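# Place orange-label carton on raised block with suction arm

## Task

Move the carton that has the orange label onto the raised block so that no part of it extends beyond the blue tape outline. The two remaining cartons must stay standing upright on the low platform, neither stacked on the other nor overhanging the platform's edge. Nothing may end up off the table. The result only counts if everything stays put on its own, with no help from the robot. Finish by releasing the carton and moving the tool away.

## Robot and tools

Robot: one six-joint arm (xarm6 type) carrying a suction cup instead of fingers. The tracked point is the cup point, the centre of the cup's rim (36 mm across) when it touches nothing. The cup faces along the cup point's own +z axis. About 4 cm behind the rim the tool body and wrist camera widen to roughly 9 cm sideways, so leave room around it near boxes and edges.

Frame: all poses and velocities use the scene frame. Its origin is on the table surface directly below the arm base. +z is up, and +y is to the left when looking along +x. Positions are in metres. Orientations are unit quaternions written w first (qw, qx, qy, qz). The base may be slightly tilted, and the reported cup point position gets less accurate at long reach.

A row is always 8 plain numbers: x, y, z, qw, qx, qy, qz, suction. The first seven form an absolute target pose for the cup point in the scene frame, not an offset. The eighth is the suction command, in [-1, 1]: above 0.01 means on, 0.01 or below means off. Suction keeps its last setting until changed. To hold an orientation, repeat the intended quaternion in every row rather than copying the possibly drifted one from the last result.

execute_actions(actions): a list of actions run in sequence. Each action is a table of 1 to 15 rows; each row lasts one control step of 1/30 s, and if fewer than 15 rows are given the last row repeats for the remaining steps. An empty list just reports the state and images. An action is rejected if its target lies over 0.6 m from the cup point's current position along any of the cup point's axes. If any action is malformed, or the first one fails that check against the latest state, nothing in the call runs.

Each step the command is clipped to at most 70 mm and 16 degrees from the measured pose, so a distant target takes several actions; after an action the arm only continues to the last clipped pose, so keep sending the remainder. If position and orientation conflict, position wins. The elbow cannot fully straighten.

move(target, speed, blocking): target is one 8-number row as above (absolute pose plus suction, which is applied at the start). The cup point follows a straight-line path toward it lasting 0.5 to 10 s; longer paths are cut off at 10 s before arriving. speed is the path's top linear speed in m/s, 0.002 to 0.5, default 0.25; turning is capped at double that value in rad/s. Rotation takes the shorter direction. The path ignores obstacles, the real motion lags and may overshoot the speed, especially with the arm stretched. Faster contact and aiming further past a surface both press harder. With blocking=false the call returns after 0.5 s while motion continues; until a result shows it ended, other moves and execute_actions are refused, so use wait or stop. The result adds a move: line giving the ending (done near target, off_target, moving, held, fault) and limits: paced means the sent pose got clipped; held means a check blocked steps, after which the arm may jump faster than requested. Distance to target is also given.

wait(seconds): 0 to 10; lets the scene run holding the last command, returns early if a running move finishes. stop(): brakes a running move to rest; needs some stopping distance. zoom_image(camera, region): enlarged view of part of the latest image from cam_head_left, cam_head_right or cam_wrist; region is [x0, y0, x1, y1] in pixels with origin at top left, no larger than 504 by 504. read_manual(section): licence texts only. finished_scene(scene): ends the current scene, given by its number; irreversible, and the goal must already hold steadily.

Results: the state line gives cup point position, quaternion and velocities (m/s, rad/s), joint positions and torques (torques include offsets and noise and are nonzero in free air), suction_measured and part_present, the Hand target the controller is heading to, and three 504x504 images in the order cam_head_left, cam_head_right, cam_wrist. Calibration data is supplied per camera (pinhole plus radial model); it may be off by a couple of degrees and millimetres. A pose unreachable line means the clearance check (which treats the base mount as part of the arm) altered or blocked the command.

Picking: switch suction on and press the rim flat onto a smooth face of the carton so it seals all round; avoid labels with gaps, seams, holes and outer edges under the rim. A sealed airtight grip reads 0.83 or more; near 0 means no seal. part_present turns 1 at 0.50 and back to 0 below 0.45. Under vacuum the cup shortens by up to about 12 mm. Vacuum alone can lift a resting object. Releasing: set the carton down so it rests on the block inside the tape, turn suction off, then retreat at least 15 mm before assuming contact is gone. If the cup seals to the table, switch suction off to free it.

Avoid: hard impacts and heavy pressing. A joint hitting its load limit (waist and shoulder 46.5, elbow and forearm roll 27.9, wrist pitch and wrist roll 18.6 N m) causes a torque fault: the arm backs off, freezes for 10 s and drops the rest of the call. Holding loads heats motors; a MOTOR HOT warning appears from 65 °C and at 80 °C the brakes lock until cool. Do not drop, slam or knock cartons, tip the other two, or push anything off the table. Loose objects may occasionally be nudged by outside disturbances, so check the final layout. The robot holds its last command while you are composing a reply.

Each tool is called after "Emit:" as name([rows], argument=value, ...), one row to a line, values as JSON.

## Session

Emit:
execute_actions(actions=[])

Scene clock: 0.00 s.
end_effector_position=(+0.3981, -0.0217, +0.3009) suction_measured=0.00 part_present=0 end_effector_quat_wxyz=(-0.001, +0.027, +1.000, +0.002) end_effector_velocity=(+0.000, +0.000, +0.001) end_effector_angular_velocity=(+0.000, -0.002, +0.000)
Joint positions: [-0.001 -0.265 -0.927 -0.001  1.196  2.359]
Joint velocities: [ 0.    -0.001 -0.001  0.    -0.    -0.   ]
Joint torques (N m, as the arm reports them, + toward a larger angle): no reading
Hand target: +0.398, -0.022, +0.301; -0.001, +0.027, +1.000, +0.002
camera_calibration (this result's frames):
cam_wrist: T_world_to_cam=[[-0.090325, -0.994308, 0.0565027, 0.00523469], [-0.880973, 0.106231, 0.461087, 0.236486], [-0.464465, -0.00812972, -0.885554, 0.530701], [0, 0, 0, 1]] pos_world=[0.455303, -0.0156029, 0.360628]

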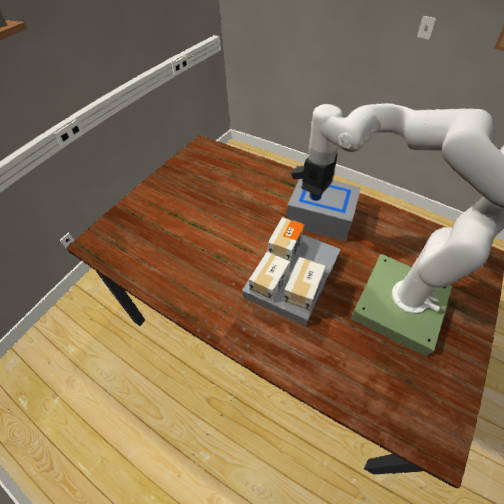

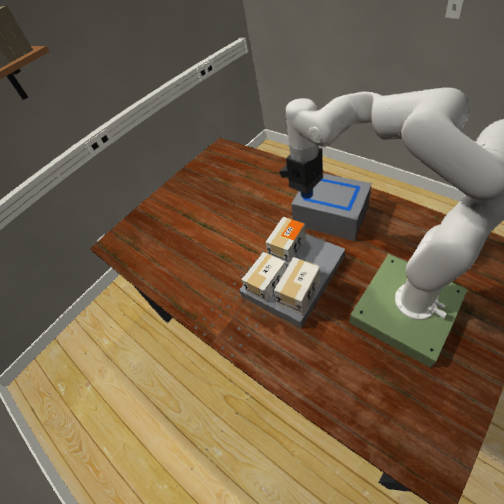

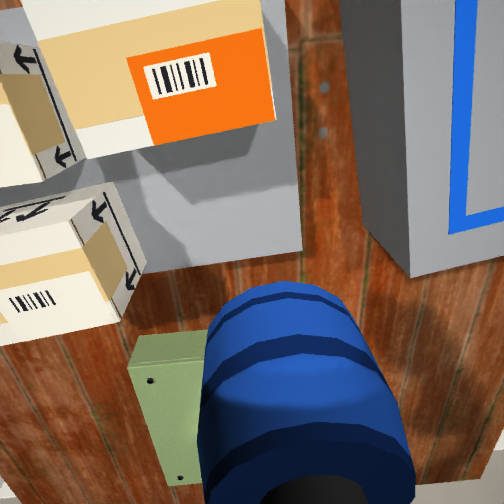

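Emit:
move(target=[0.466,0.02,0.16,0,-0.044,0.999,0,0])

Scene clock: 7.63 s.
end_effector_position=(+0.4661, +0.0198, +0.1607) suction_measured=0.00 part_present=0 end_effector_quat_wxyz=(+0.001, -0.044, +0.999, -0.000) end_effector_velocity=(-0.003, +0.000, -0.005) end_effector_angular_velocity=(-0.001, +0.012, +0.001)
Joint positions: [ 0.095  0.132 -0.936 -0.006  0.805  2.317]
Joint velocities: [ 0.001  0.008  0.004 -0.     0.     0.   ]
Joint torques (N m, as the arm reports them, + toward a larger angle): [  1.82 -20.15 -12.49   0.01  -1.29   0.15]
Hand target: +0.466, +0.020, +0.160; +0.000, -0.044, +0.999, -0.000
Off the commanded pose: 0.001 m, 0 deg.
move: done
camera_calibration (this result's frames):
cam_wrist: T_world_to_cam=[[0.0507559, -0.996934, 0.0595477, -0.0056361], [-0.888919, -0.0179169, 0.457714, 0.363297], [-0.455244, -0.0761648, -0.887103, 0.435761], [0, 0, 0, 1]] pos_world=[0.521605, 0.03408, 0.220614]

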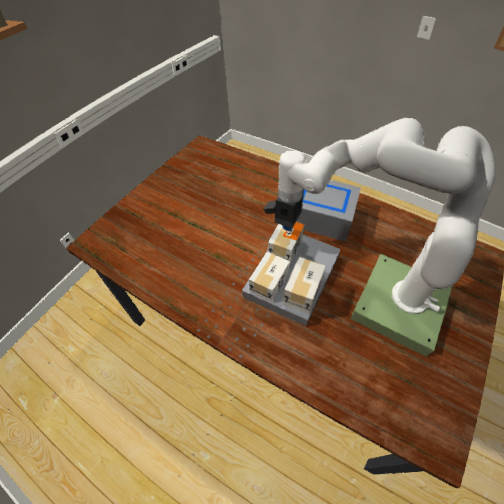

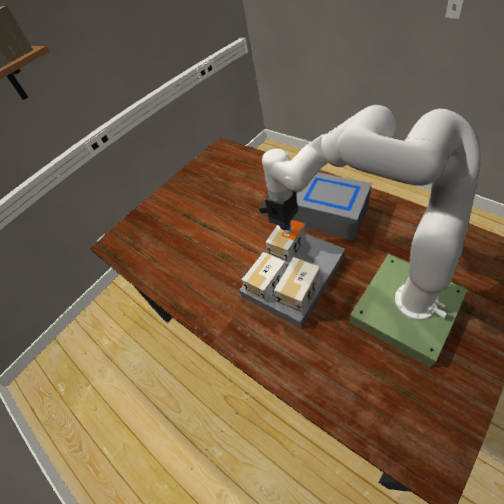

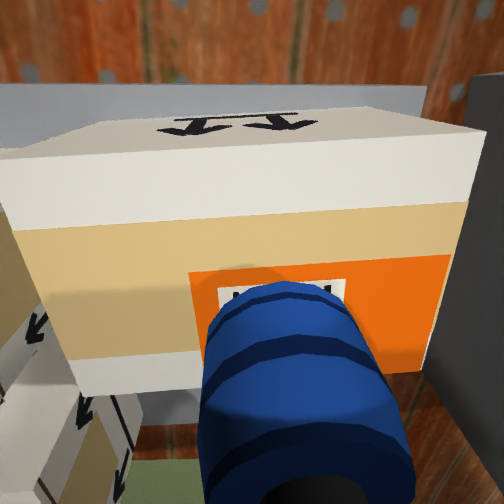

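Emit:
move(target=[0.466,0.02,0.123,0,-0.044,0.999,0,1], speed=0.04)

Emit:
move(target=[0.466,0.02,0.25,0,-0.044,0.999,0,1], speed=0.15)

Emit:
move(target=[0.443,-0.212,0.24,0,-0.777,0.629,0,1])

Scene clock: 11.43 s.
end_effector_position=(+0.4660, +0.0200, +0.1232) suction_measured=1.00 part_present=1 end_effector_quat_wxyz=(+0.000, -0.044, +0.999, +0.000) end_effector_velocity=(+0.003, +0.000, +0.002) end_effector_angular_velocity=(-0.000, -0.009, +0.001)
Joint positions: [ 0.095  0.207 -0.908 -0.006  0.703  2.318]
Joint velocities: [ 0.001 -0.002 -0.004 -0.001 -0.004  0.   ]
Joint torques (N m, as the arm reports them, + toward a larger angle): [  1.74 -23.01 -13.04  -0.1   -1.58   0.11]
Hand target: +0.466, +0.020, +0.123; -0.000, -0.044, +0.999, +0.000
Off the commanded pose: 0.000 m, 0 deg.
move: done
camera_calibration (this result's frames):
cam_wrist: T_world_to_cam=[[0.0507551, -0.996946, 0.0593472, -0.00318455], [-0.888324, -0.0179091, 0.458868, 0.379969], [-0.456403, -0.0760094, -0.88652, 0.40291], [0, 0, 0, 1]] pos_world=[0.521587, 0.0342551, 0.183022]

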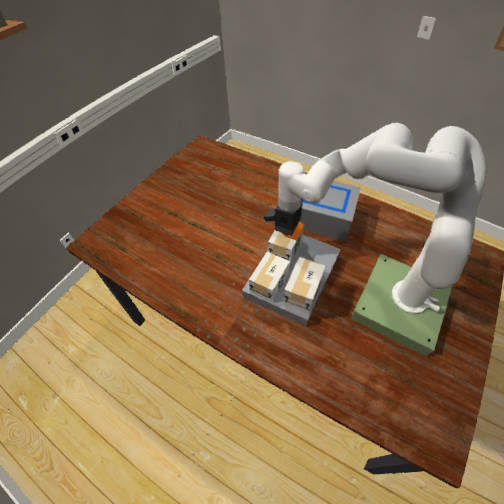

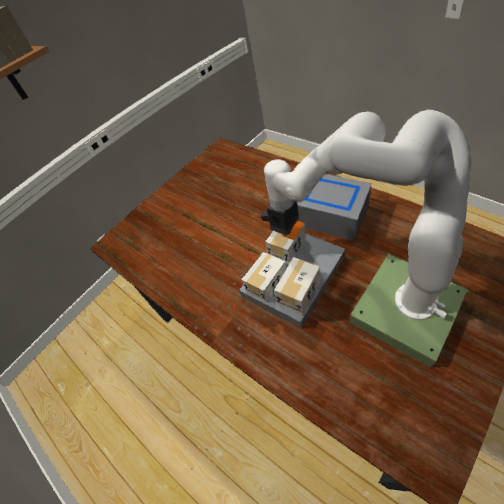

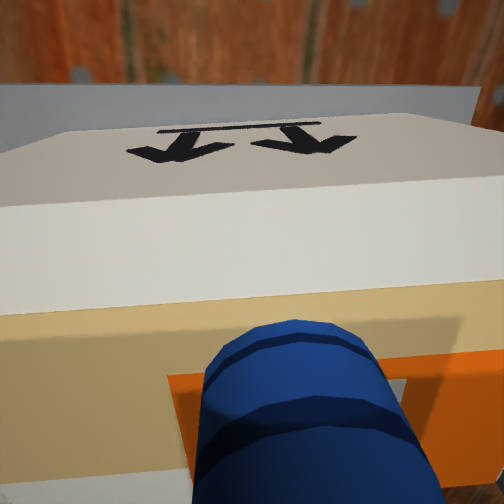

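Scene clock: 12.73 s.
end_effector_position=(+0.4658, +0.0199, +0.2492) suction_measured=1.00 part_present=1 end_effector_quat_wxyz=(-0.001, -0.044, +0.999, -0.000) end_effector_velocity=(+0.004, +0.000, +0.007) end_effector_angular_velocity=(+0.000, -0.016, +0.001)
Joint positions: [ 0.096  0.007 -1.06  -0.005  1.057  2.317]
Joint velocities: [ 0.001 -0.005 -0.011 -0.     0.001 -0.   ]
Joint torques (N m, as the arm reports them, + toward a larger angle): [  1.72 -21.42 -15.17  -0.1   -1.54   0.14]
Hand target: +0.466, +0.020, +0.250; +0.000, -0.044, +0.999, -0.000
Off the commanded pose: 0.001 m, 0 deg.
move: done
camera_calibration (this result's frames):
cam_wrist: T_world_to_cam=[[0.0504317, -0.996942, 0.0596997, -0.0107264], [-0.887483, -0.0173176, 0.460515, 0.321151], [-0.458073, -0.076207, -0.885642, 0.515068], [0, 0, 0, 1]] pos_world=[0.521495, 0.0341197, 0.308911]

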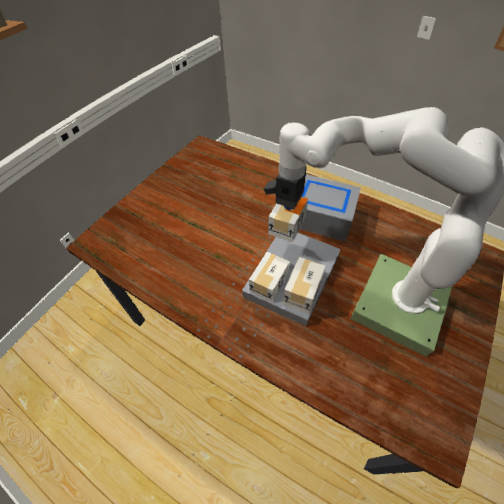

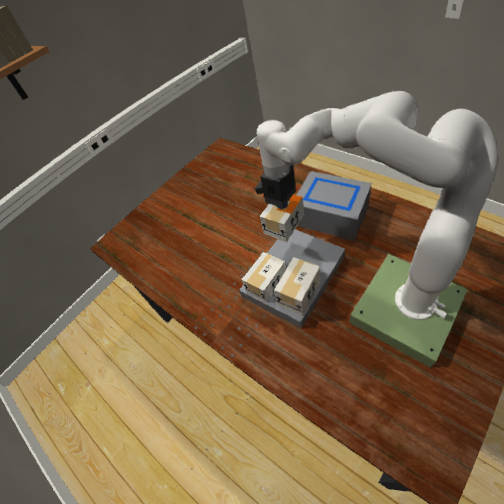

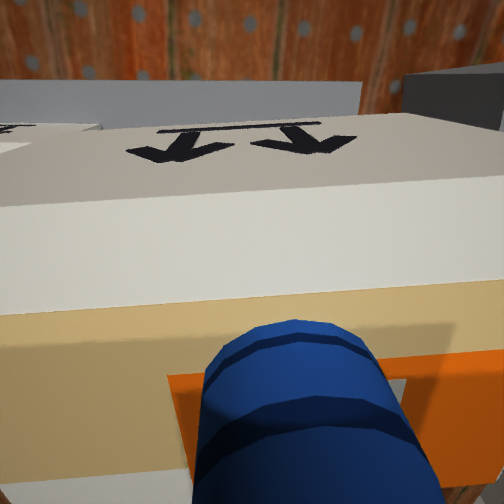

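Scene clock: 16.53 s.
end_effector_position=(+0.4428, -0.2113, +0.2400) suction_measured=1.00 part_present=1 end_effector_quat_wxyz=(-0.001, +0.777, -0.629, -0.001) end_effector_velocity=(+0.000, -0.001, +0.000) end_effector_angular_velocity=(+0.001, -0.001, +0.006)
Joint positions: [-0.392  0.093 -1.138 -0.003  1.046  0.135]
Joint velocities: [-0.002  0.001 -0.002  0.001 -0.    -0.009]
Joint torques (N m, as the arm reports them, + toward a larger angle): [  2.01 -22.86 -15.1   -0.15  -1.61   0.28]
Hand target: +0.443, -0.211, +0.240; -0.001, +0.777, -0.629, -0.001
Off the commanded pose: 0.001 m, 0 deg.
move: done
camera_calibration (this result's frames):
cam_wrist: T_world_to_cam=[[0.98348, 0.17092, 0.059613, -0.405831], [0.125283, -0.880403, 0.457379, -0.329103], [0.130659, -0.442354, -0.887272, 0.141168], [0, 0, 0, 1]] pos_world=[0.421913, -0.157932, 0.299971]

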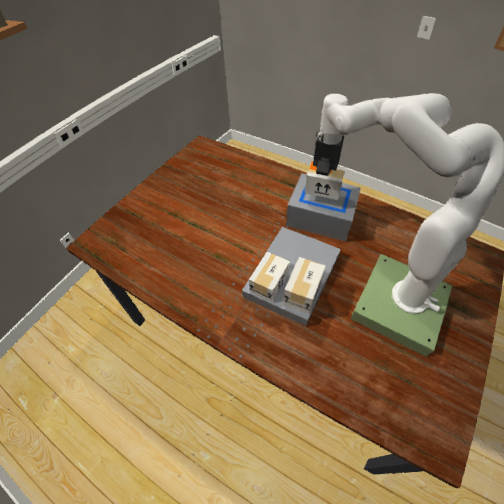

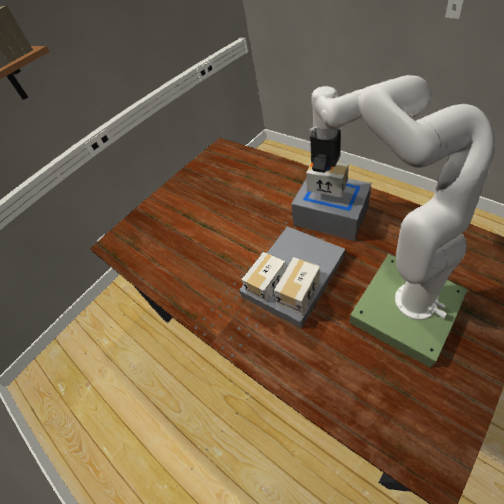

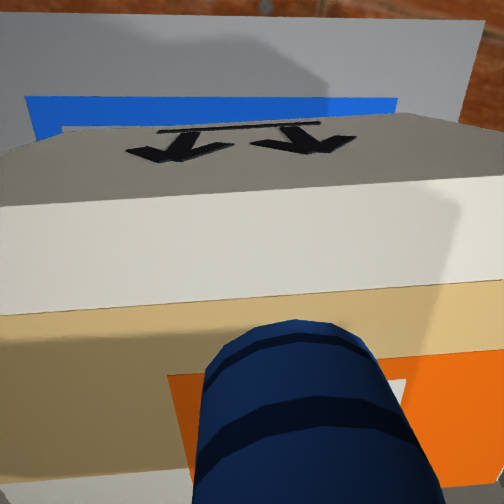

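Emit:
move(target=[0.431,-0.216,0.205,0,-0.758,0.653,0,1], speed=0.06)

Scene clock: 19.10 s.
end_effector_position=(+0.4312, -0.2160, +0.2054) suction_measured=1.00 part_present=1 end_effector_quat_wxyz=(-0.000, +0.758, -0.653, +0.000) end_effector_velocity=(+0.002, -0.002, +0.003) end_effector_angular_velocity=(-0.006, -0.010, -0.003)
Joint positions: [-0.411  0.106 -1.049 -0.005  0.942  0.178]
Joint velocities: [-0.001 -0.003 -0.002 -0.001 -0.006  0.002]
Joint torques (N m, as the arm reports them, + toward a larger angle): [  2.04 -22.73 -14.68   0.03  -1.5    0.12]
Hand target: +0.431, -0.216, +0.205; -0.000, +0.758, -0.653, -0.000
Off the commanded pose: 0.000 m, 0 deg.
move: done
camera_calibration (this result's frames):
cam_wrist: T_world_to_cam=[[0.991974, 0.111222, 0.0601469, -0.408283], [0.0714339, -0.885446, 0.45922, -0.294227], [0.104332, -0.451238, -0.886284, 0.119138], [0, 0, 0, 1]] pos_world=[0.413594, -0.161352, 0.265262]

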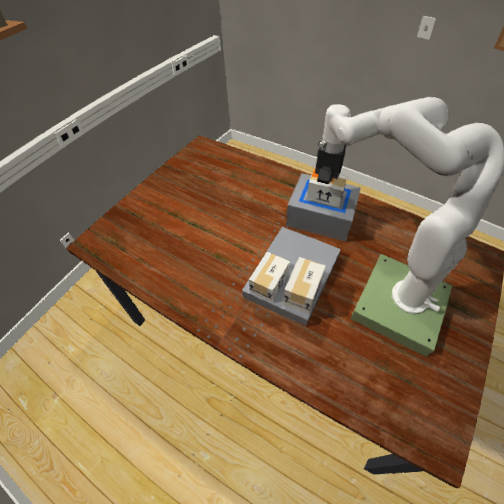

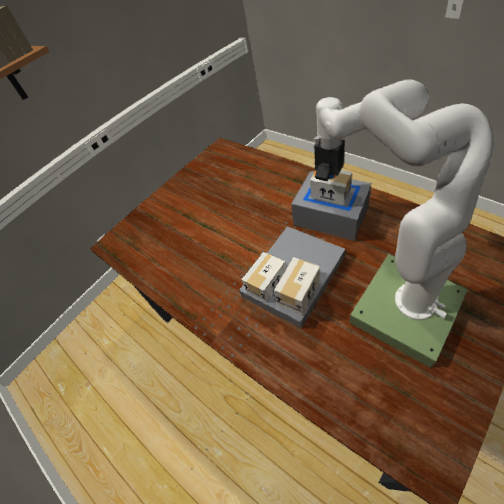

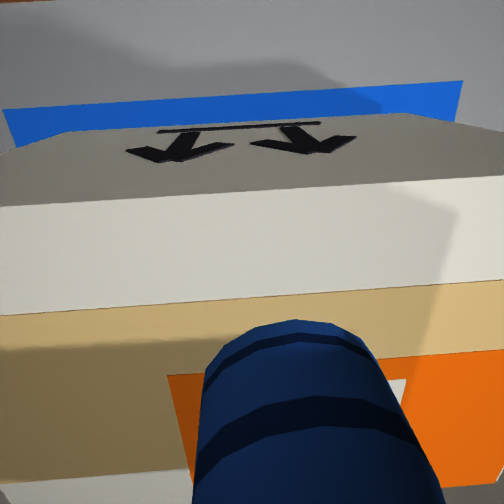

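Emit:
move(target=[0.431,-0.22,0.188,0,-0.758,0.653,0,1], speed=0.02)

Scene clock: 22.27 s.
end_effector_position=(+0.4335, -0.2210, +0.1925) suction_measured=1.00 part_present=1 end_effector_quat_wxyz=(-0.001, +0.758, -0.653, +0.005) end_effector_velocity=(-0.000, +0.000, -0.003) end_effector_angular_velocity=(+0.001, +0.002, +0.001)
Joint positions: [-0.419  0.132 -1.039 -0.005  0.897  0.171]
Joint velocities: [ 0.     0.004  0.003  0.    -0.004 -0.001]
Joint torques (N m, as the arm reports them, + toward a larger angle): [ 0.92 -6.32 -6.21 -0.35 -1.72  0.17]
Hand target: +0.431, -0.220, +0.188; -0.000, +0.758, -0.653, -0.000
Off the commanded pose: 0.005 m, 1 deg.
move: off_target
camera_calibration (this result's frames):
cam_wrist: T_world_to_cam=[[0.991458, 0.111396, 0.0678388, -0.410469], [0.0675628, -0.883553, 0.463432, -0.291633], [0.111564, -0.45489, -0.883532, 0.100687], [0, 0, 0, 1]] pos_world=[0.415433, -0.166147, 0.251958]

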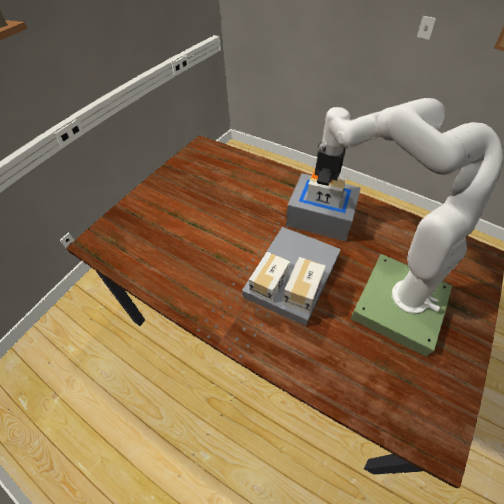

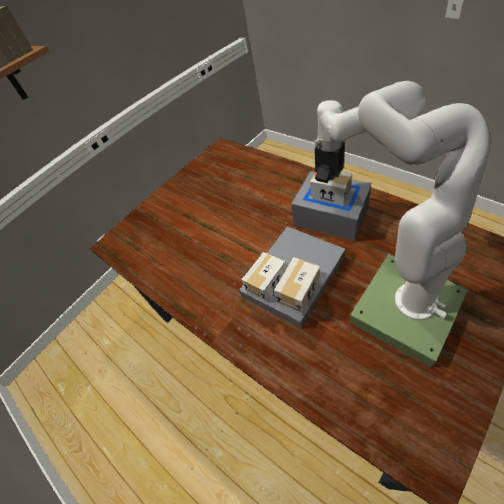

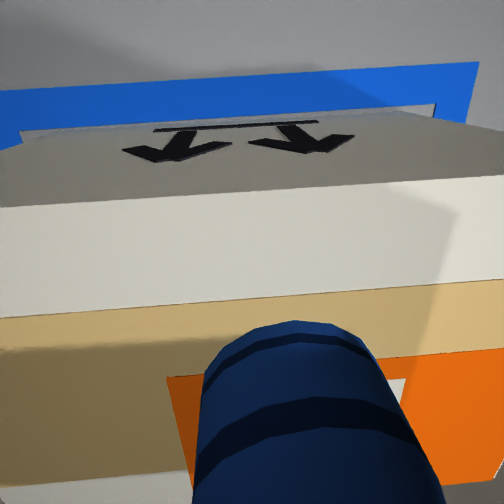

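Emit:
execute_actions([
  [[0.432,-0.22,0.197,0,-0.758,0.653,0,0]],
])

Emit:
move(target=[0.43,-0.25,0.35,0,-0.758,0.653,0,0])

Scene clock: 24.33 s.
end_effector_position=(+0.4314, -0.2200, +0.1959) suction_measured=0.00 part_present=0 end_effector_quat_wxyz=(+0.000, +0.758, -0.653, -0.001) end_effector_velocity=(+0.002, +0.000, +0.004) end_effector_angular_velocity=(-0.002, -0.005, +0.002)
Joint positions: [-0.418  0.128 -1.048 -0.006  0.922  0.172]
Joint velocities: [ 0.002 -0.006 -0.004  0.     0.005  0.   ]
Joint torques (N m, as the arm reports them, + toward a larger angle): [  1.47 -14.51  -7.45   0.12   0.64   0.22]
Hand target: +0.432, -0.220, +0.197; +0.000, +0.758, -0.653, +0.000
Off the commanded pose: 0.001 m, 0 deg.
camera_calibration (this result's frames):
cam_wrist: T_world_to_cam=[[0.992209, 0.110523, 0.0574993, -0.407178], [0.0721402, -0.885963, 0.458111, -0.293591], [0.101574, -0.450394, -0.887033, 0.110447], [0, 0, 0, 1]] pos_world=[0.413967, -0.165363, 0.25588]

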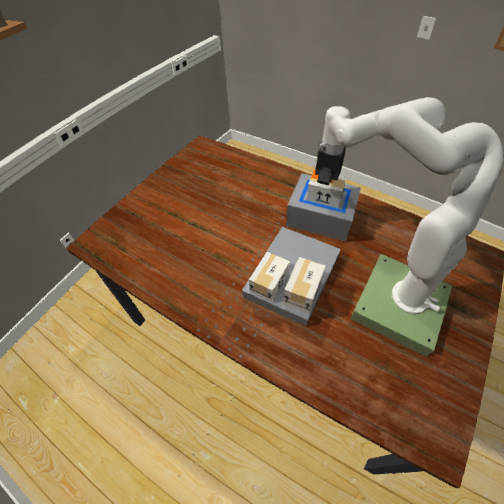

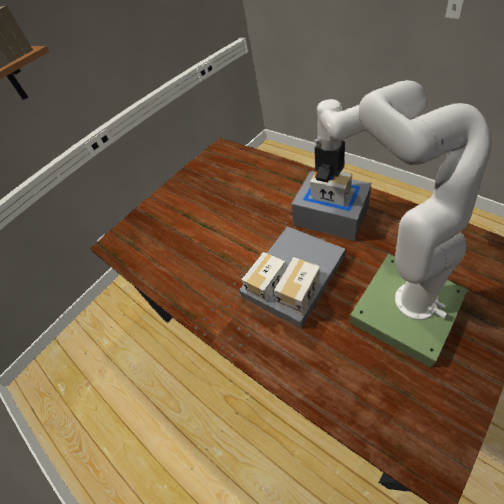

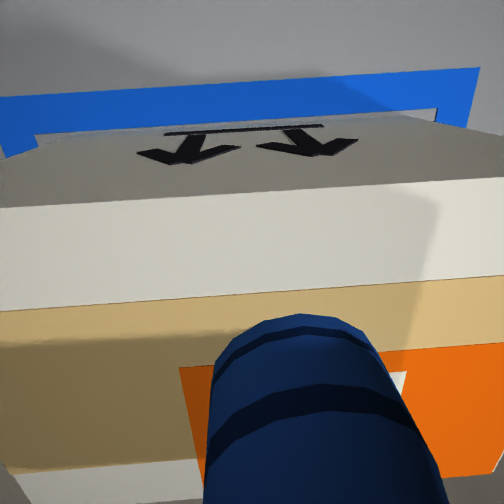

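Scene clock: 25.43 s.
end_effector_position=(+0.4299, -0.2499, +0.3490) suction_measured=0.00 part_present=0 end_effector_quat_wxyz=(+0.000, +0.758, -0.653, -0.001) end_effector_velocity=(+0.002, -0.002, +0.009) end_effector_angular_velocity=(-0.008, -0.014, -0.000)
Joint positions: [-0.472  0.06  -1.413 -0.005  1.355  0.116]
Joint velocities: [-0.001 -0.004 -0.016  0.     0.005 -0.001]
Joint torques (N m, as the arm reports them, + toward a larger angle): [  1.72 -20.06 -13.54   0.04  -1.2    0.18]
Hand target: +0.430, -0.250, +0.350; +0.000, +0.757, -0.653, -0.000
Off the commanded pose: 0.001 m, 0 deg.
move: done
camera_calibration (this result's frames):
cam_wrist: T_world_to_cam=[[0.992195, 0.110463, 0.0578542, -0.411339], [0.0719375, -0.886034, 0.458005, -0.390022], [0.101853, -0.450269, -0.887065, 0.232775], [0, 0, 0, 1]] pos_world=[0.412476, -0.195324, 0.408917]

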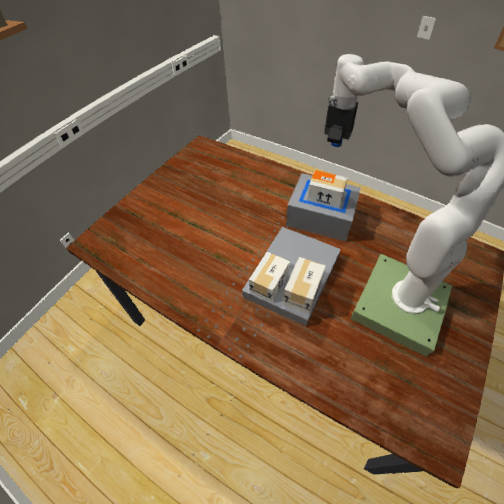

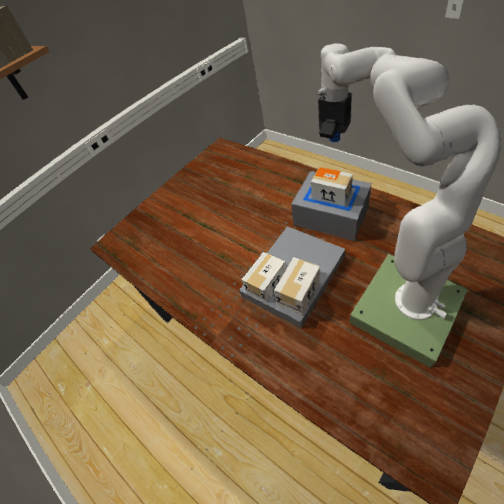

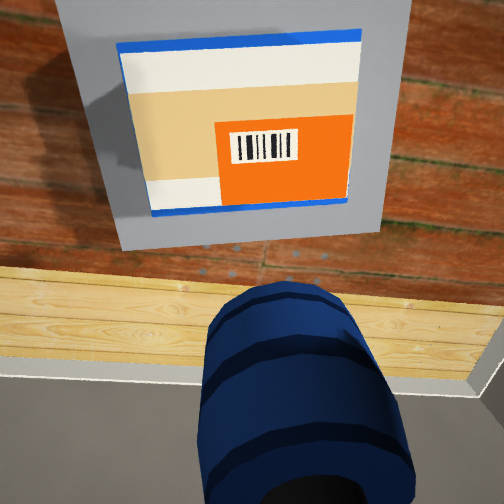

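Emit:
finished_scene(scene=2)

The scene is finished: the task was done.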